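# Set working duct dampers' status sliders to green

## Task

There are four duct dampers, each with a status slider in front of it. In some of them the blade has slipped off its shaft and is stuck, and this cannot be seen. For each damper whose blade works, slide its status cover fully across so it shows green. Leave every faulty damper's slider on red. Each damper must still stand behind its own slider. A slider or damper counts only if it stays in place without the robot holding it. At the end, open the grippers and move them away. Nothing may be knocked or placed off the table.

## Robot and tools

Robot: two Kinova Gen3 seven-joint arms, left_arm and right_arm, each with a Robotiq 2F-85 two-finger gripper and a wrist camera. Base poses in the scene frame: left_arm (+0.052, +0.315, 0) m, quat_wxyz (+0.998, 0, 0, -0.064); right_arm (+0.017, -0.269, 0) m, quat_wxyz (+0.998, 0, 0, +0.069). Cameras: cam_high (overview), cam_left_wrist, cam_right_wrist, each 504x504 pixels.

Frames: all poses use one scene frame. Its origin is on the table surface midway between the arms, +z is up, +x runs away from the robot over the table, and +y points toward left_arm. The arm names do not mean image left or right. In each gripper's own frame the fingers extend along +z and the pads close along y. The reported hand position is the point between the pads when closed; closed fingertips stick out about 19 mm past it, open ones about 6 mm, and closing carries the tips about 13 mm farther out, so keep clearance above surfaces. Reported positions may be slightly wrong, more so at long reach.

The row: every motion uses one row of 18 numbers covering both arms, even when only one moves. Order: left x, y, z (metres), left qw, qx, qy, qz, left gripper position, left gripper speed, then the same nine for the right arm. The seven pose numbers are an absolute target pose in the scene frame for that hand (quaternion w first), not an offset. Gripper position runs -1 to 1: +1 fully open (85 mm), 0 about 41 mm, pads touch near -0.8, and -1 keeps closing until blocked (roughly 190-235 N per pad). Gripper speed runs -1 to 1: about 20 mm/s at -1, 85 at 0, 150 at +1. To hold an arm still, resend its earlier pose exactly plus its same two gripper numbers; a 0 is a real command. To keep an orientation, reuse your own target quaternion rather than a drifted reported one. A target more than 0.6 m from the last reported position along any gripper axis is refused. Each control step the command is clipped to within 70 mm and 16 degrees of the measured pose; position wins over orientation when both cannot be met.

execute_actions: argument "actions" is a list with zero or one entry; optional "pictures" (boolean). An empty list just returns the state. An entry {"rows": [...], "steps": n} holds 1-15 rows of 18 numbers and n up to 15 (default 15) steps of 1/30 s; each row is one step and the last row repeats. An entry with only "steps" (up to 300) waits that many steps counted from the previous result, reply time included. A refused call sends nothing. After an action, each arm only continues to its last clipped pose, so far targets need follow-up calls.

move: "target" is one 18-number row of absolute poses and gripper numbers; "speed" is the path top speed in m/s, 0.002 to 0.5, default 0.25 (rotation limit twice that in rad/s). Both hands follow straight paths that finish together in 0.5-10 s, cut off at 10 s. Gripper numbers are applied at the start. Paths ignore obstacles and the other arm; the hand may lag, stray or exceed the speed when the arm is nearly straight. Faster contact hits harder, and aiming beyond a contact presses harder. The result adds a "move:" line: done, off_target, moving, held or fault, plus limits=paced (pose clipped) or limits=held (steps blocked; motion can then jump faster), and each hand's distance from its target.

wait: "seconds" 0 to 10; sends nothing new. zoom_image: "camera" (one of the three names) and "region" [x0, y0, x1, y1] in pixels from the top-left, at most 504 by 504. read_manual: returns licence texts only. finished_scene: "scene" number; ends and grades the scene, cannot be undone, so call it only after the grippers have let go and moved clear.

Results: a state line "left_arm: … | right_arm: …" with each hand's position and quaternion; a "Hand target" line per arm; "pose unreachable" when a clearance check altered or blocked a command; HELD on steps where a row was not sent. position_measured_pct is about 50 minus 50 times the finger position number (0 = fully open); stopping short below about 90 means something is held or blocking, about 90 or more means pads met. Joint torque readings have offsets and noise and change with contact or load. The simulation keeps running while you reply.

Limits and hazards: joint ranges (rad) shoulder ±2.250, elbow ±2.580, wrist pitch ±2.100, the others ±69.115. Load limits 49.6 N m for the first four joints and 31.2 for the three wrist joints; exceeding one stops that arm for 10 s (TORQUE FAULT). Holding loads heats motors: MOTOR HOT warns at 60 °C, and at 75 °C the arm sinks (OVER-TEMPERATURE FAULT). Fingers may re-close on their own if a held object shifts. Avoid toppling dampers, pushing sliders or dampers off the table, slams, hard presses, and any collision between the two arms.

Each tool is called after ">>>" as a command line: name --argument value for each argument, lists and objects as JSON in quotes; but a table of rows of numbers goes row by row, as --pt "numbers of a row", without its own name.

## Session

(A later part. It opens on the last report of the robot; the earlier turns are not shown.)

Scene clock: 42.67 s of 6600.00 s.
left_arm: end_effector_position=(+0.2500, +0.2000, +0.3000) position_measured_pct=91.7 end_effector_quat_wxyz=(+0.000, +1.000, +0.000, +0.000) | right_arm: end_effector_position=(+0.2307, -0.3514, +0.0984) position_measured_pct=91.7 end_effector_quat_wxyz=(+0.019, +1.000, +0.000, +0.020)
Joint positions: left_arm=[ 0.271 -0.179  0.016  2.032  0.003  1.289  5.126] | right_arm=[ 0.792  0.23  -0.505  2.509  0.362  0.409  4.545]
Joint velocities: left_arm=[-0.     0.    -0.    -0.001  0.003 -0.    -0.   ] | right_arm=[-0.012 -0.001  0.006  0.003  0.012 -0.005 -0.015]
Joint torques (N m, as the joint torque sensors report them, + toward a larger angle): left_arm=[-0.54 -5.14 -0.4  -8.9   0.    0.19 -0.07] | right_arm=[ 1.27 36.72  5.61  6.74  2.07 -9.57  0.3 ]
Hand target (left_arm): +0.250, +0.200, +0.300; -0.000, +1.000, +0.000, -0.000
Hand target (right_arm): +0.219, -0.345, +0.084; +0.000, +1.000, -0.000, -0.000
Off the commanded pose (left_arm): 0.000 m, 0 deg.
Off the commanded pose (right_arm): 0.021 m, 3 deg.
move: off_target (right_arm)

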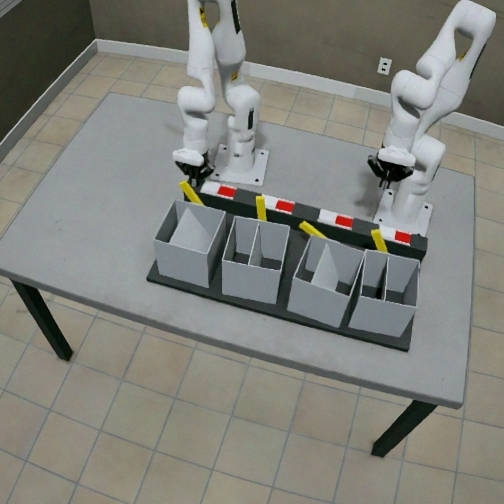

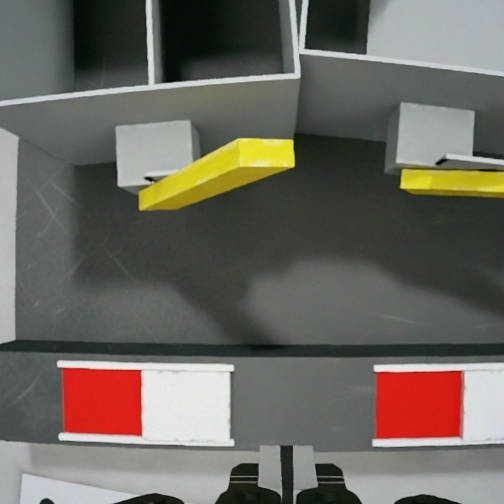

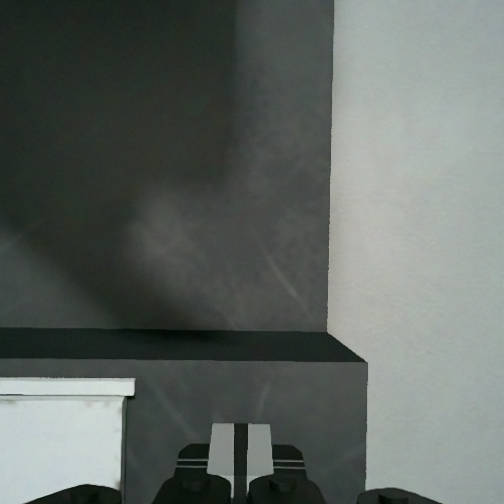

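>>> move --target '[0.25,0.2,0.3,0,1,0,0,-1,0,0.22,-0.345,0.104,0,1,0,0,-1,0]' --speed 0.05

>>> move --target '[0.25,0.2,0.3,0,1,0,0,-1,0,0.22,-0.28,0.104,0,1,0,0,-1,0]' --speed 0.05

Scene clock: 45.57 s of 6600.00 s.
left_arm: end_effector_position=(+0.2500, +0.2000, +0.3000) position_measured_pct=91.7 end_effector_quat_wxyz=(+0.000, +1.000, -0.000, +0.000) | right_arm: end_effector_position=(+0.2201, -0.3448, +0.1039) position_measured_pct=91.7 end_effector_quat_wxyz=(+0.000, +1.000, +0.000, +0.000)
Joint positions: left_arm=[ 0.271 -0.179  0.016  2.032  0.003  1.289  5.126] | right_arm=[ 0.863  0.219 -0.559  2.489  0.253  0.479  4.665]
Joint velocities: left_arm=[-0.     0.    -0.     0.     0.     0.    -0.001] | right_arm=[ 0.015 -0.003 -0.003 -0.004 -0.016  0.008  0.022]
Joint torques (N m, as the joint torque sensors report them, + toward a larger angle): left_arm=[-0.44 -5.56 -0.53 -8.7   0.17  0.22 -0.03] | right_arm=[-0.33 -7.44 -0.48 -4.18 -0.72 -0.51  0.46]
Hand target (left_arm): +0.250, +0.200, +0.300; -0.000, +1.000, +0.000, -0.000
Hand target (right_arm): +0.220, -0.345, +0.104; -0.000, +1.000, +0.000, -0.000
Off the commanded pose (left_arm): 0.000 m, 0 deg.
Off the commanded pose (right_arm): 0.000 m, 0 deg.
move: done

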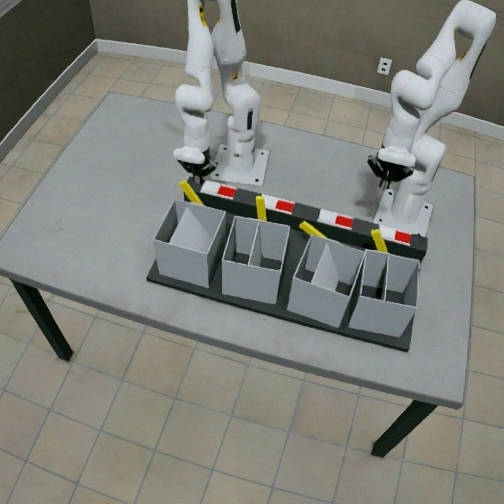

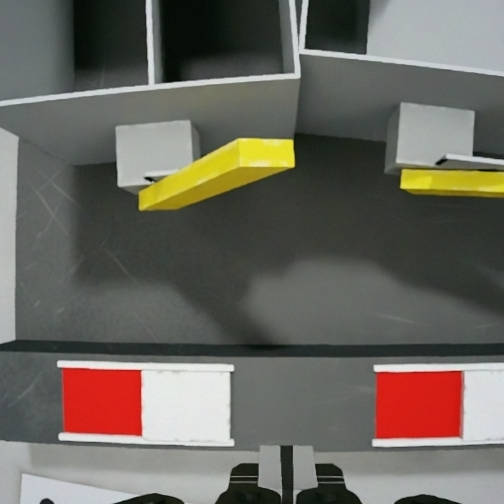

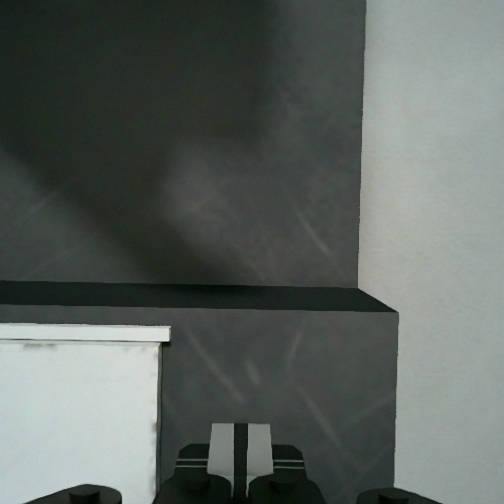

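Scene clock: 47.17 s of 6600.00 s.
left_arm: end_effector_position=(+0.2500, +0.2000, +0.3000) position_measured_pct=91.7 end_effector_quat_wxyz=(+0.000, +1.000, +0.000, +0.000) | right_arm: end_effector_position=(+0.2200, -0.2812, +0.1040) position_measured_pct=91.7 end_effector_quat_wxyz=(+0.000, +1.000, -0.001, -0.000)
Joint positions: left_arm=[ 0.271 -0.179  0.016  2.032  0.003  1.289  5.126] | right_arm=[ 0.612  0.199 -0.614  2.523  0.256  0.469  4.35 ]
Joint velocities: left_arm=[ 0.001 -0.     0.     0.001  0.001 -0.    -0.   ] | right_arm=[-0.013  0.001 -0.     0.     0.012  0.003 -0.026]
Joint torques (N m, as the joint torque sensors report them, + toward a larger angle): left_arm=[-0.45 -5.45 -0.46 -8.92  0.21 -0.02  0.15] | right_arm=[-2.17 -6.71 -1.89 -4.11 -1.57 -0.57  0.39]
Hand target (left_arm): +0.250, +0.200, +0.300; -0.000, +1.000, +0.000, -0.000
Hand target (right_arm): +0.220, -0.280, +0.104; -0.000, +1.000, -0.000, -0.000
Off the commanded pose (left_arm): 0.000 m, 0 deg.
Off the commanded pose (right_arm): 0.001 m, 0 deg.
move: done

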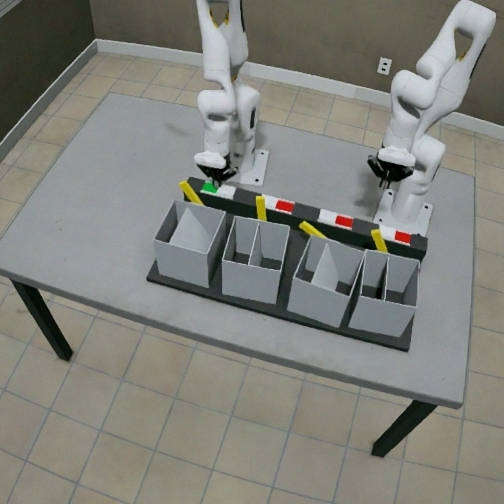

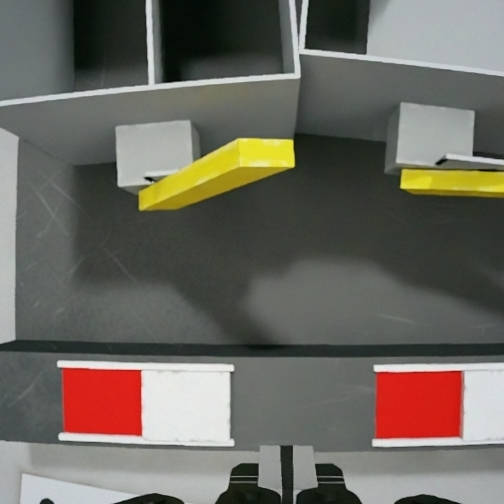

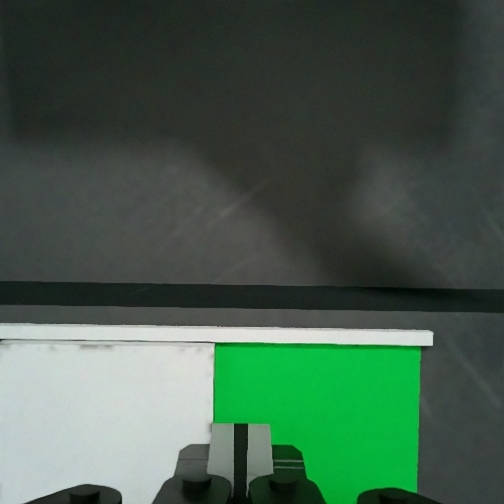

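>>> move --target '[0.25,0.2,0.3,0,1,0,0,-1,0,0.22,-0.283,0.135,0,1,0,0,-1,0]'

>>> move --target '[0.25,0.2,0.3,0,1,0,0,-1,0,0.22,-0.16,0.104,0,1,0,0,-1,0]' --speed 0.15

>>> move --target '[0.25,0.2,0.3,0,1,0,0,-1,0,0.22,-0.096,0.104,0,1,0,0,-1,0]' --speed 0.05

>>> move --target '[0.25,0.2,0.3,0,1,0,0,-1,0,0.22,-0.16,0.32,0,1,0,0,-1,0]'

Scene clock: 52.93 s of 6600.00 s.
left_arm: end_effector_position=(+0.2500, +0.2000, +0.3000) position_measured_pct=91.7 end_effector_quat_wxyz=(+0.000, +1.000, +0.000, +0.000) | right_arm: end_effector_position=(+0.2199, -0.2827, +0.1349) position_measured_pct=91.7 end_effector_quat_wxyz=(-0.000, +1.000, +0.000, -0.000)
Joint positions: left_arm=[ 0.271 -0.179  0.016  2.032  0.003  1.289  5.126] | right_arm=[ 0.705  0.084 -0.654  2.464  0.088  0.613  4.556]
Joint velocities: left_arm=[ 0.002 -0.     0.     0.001  0.001 -0.    -0.   ] | right_arm=[ 0.007 -0.008  0.004 -0.002 -0.009  0.004  0.016]
Joint torques (N m, as the joint torque sensors report them, + toward a larger angle): left_arm=[-0.15 -5.2  -0.41 -8.72  0.24  0.01 -0.05] | right_arm=[-0.85 -6.16 -1.09 -5.11 -0.19 -0.41  0.19]
Hand target (left_arm): +0.250, +0.200, +0.300; -0.000, +1.000, -0.000, -0.000
Hand target (right_arm): +0.220, -0.283, +0.135; -0.000, +1.000, +0.000, +0.000
Off the commanded pose (left_arm): 0.000 m, 0 deg.
Off the commanded pose (right_arm): 0.000 m, 0 deg.
After step 90, 1.90 s passed at rest.
move: done

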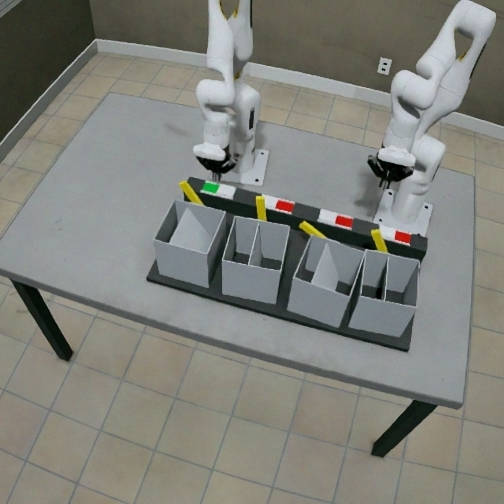

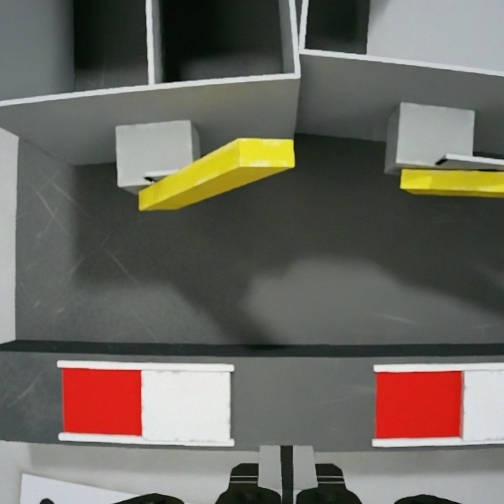

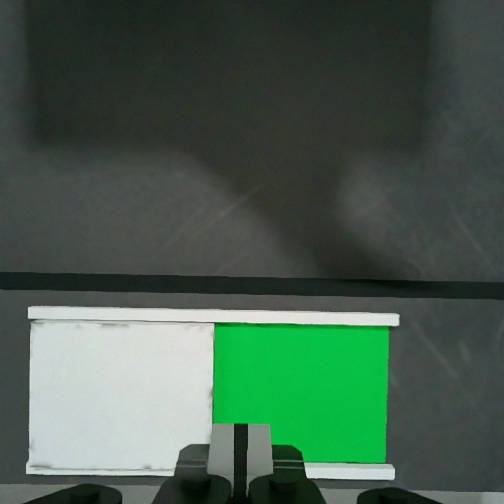

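Scene clock: 54.33 s of 6600.00 s.
left_arm: end_effector_position=(+0.2500, +0.2000, +0.3000) position_measured_pct=91.7 end_effector_quat_wxyz=(+0.000, +1.000, -0.000, +0.000) | right_arm: end_effector_position=(+0.2202, -0.1602, +0.1041) position_measured_pct=91.7 end_effector_quat_wxyz=(-0.001, +1.000, -0.002, -0.000)
Joint positions: left_arm=[ 0.271 -0.179  0.016  2.032  0.003  1.289  5.126] | right_arm=[ 0.141  0.267 -0.708  2.446  0.352  0.517  3.713]
Joint velocities: left_arm=[-0.    -0.    -0.001 -0.001  0.     0.    -0.001] | right_arm=[-0.035  0.009  0.    -0.002  0.02   0.005 -0.037]
Joint torques (N m, as the joint torque sensors report them, + toward a larger angle): left_arm=[-0.41 -5.16 -0.47 -8.78  0.27  0.07 -0.2 ] | right_arm=[-0.68 -8.26 -0.33 -4.21 -0.63 -0.73  0.24]
Hand target (left_arm): +0.250, +0.200, +0.300; -0.000, +1.000, +0.000, -0.000
Hand target (right_arm): +0.220, -0.160, +0.104; -0.000, +1.000, -0.000, -0.000
Off the commanded pose (left_arm): 0.000 m, 0 deg.
Off the commanded pose (right_arm): 0.000 m, 0 deg.
move: done

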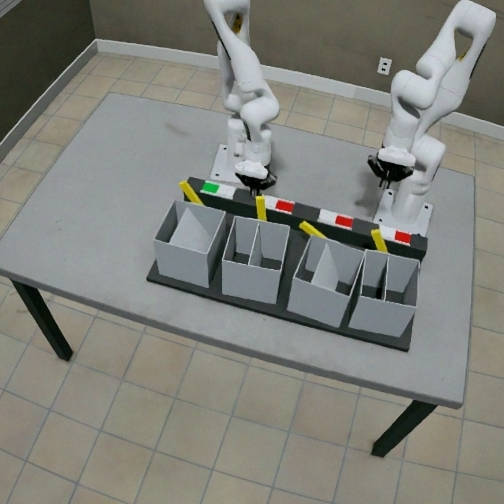

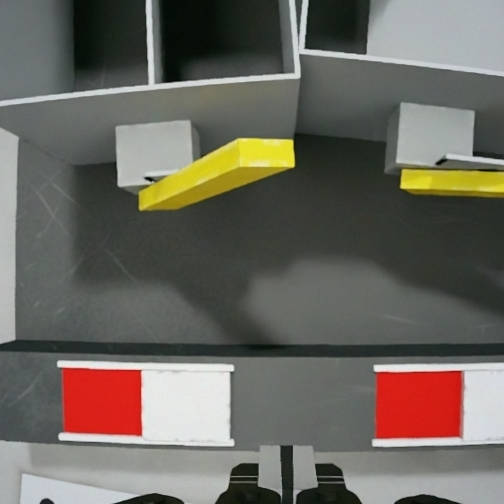

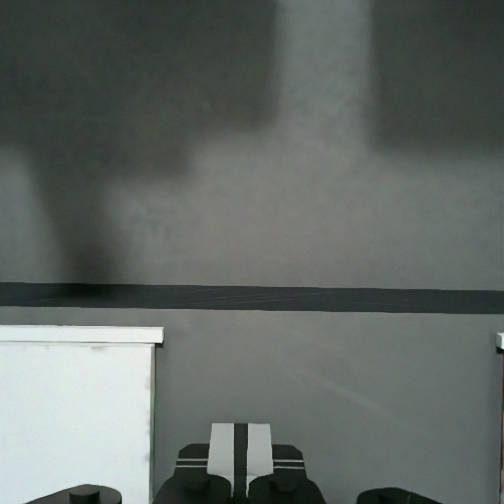

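Scene clock: 55.97 s of 6600.00 s.
left_arm: end_effector_position=(+0.2500, +0.2000, +0.3000) position_measured_pct=91.7 end_effector_quat_wxyz=(+0.000, +1.000, -0.000, +0.000) | right_arm: end_effector_position=(+0.2198, -0.0970, +0.1040) position_measured_pct=91.7 end_effector_quat_wxyz=(+0.001, +1.000, -0.001, -0.000)
Joint positions: left_arm=[ 0.271 -0.179  0.016  2.032  0.003  1.289  5.126] | right_arm=[-0.093  0.334 -0.693  2.345  0.397  0.574  3.476]
Joint velocities: left_arm=[ 0.001 -0.    -0.    -0.    -0.001 -0.    -0.   ] | right_arm=[-0.009  0.003 -0.001 -0.005  0.005  0.001 -0.008]
Joint torques (N m, as the joint torque sensors report them, + toward a larger angle): left_arm=[-0.54 -5.2  -0.39 -8.86  0.17  0.2   0.03] | right_arm=[-1.17 -9.34 -1.54 -5.18 -0.41 -0.91  0.6 ]
Hand target (left_arm): +0.250, +0.200, +0.300; -0.000, +1.000, -0.000, -0.000
Hand target (right_arm): +0.220, -0.096, +0.104; -0.000, +1.000, -0.000, -0.000
Off the commanded pose (left_arm): 0.000 m, 0 deg.
Off the commanded pose (right_arm): 0.001 m, 0 deg.
move: done

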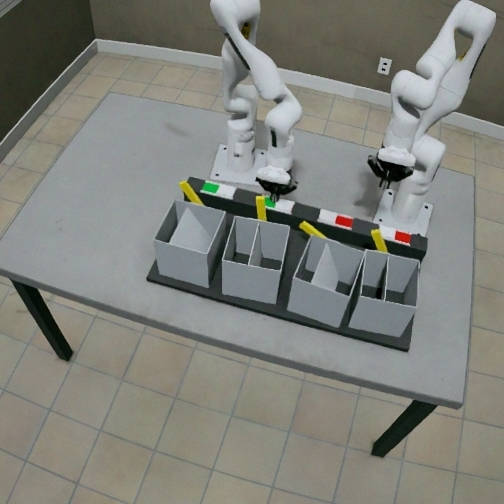

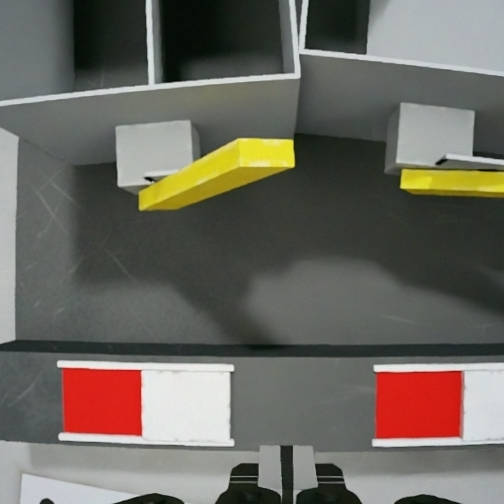

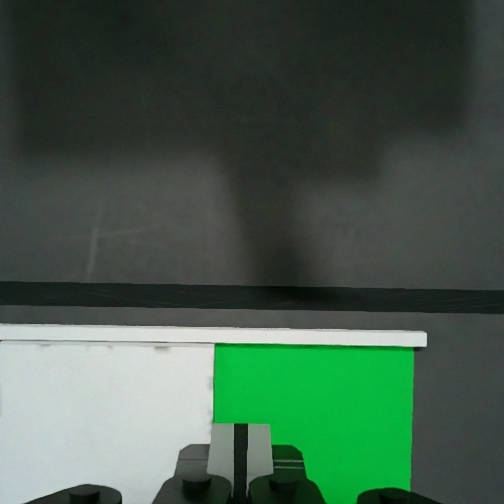

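Scene clock: 57.50 s of 6600.00 s.
left_arm: end_effector_position=(+0.2500, +0.2000, +0.3000) position_measured_pct=91.7 end_effector_quat_wxyz=(+0.000, +1.000, -0.000, +0.000) | right_arm: end_effector_position=(+0.2197, -0.1600, +0.3203) position_measured_pct=91.7 end_effector_quat_wxyz=(-0.001, +1.000, +0.001, +0.000)
Joint positions: left_arm=[ 0.271 -0.179  0.016  2.032  0.003  1.289  5.126] | right_arm=[ 0.261 -0.2   -0.564  1.956 -0.11   1.355  4.305]
Joint velocities: left_arm=[ 0.001  0.    -0.001  0.001 -0.    -0.    -0.   ] | right_arm=[ 0.001 -0.001  0.004 -0.003  0.     0.004  0.005]
Joint torques (N m, as the joint torque sensors report them, + toward a larger angle): left_arm=[-0.24 -5.26 -0.16 -8.9   0.05  0.17 -0.13] | right_arm=[-0.3  -4.07  0.64 -8.96 -0.49 -0.44  0.52]
Hand target (left_arm): +0.250, +0.200, +0.300; -0.000, +1.000, -0.000, -0.000
Hand target (right_arm): +0.220, -0.160, +0.320; -0.001, +1.000, +0.001, +0.000
Off the commanded pose (left_arm): 0.000 m, 0 deg.
Off the commanded pose (right_arm): 0.000 m, 0 deg.
move: done

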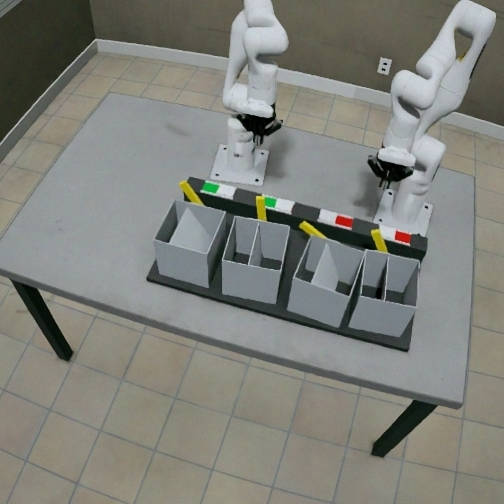

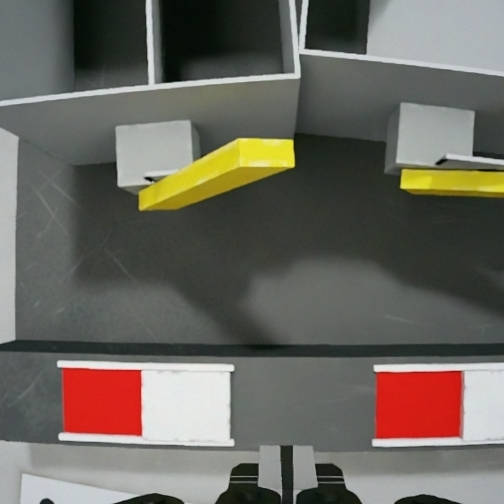

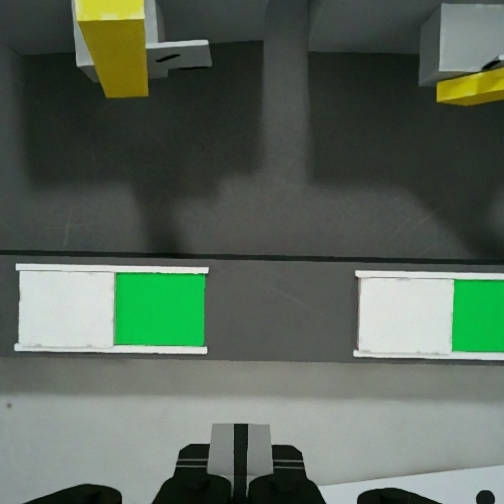

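>>> finished_scene --scene 1

The scene is finished: the task was done.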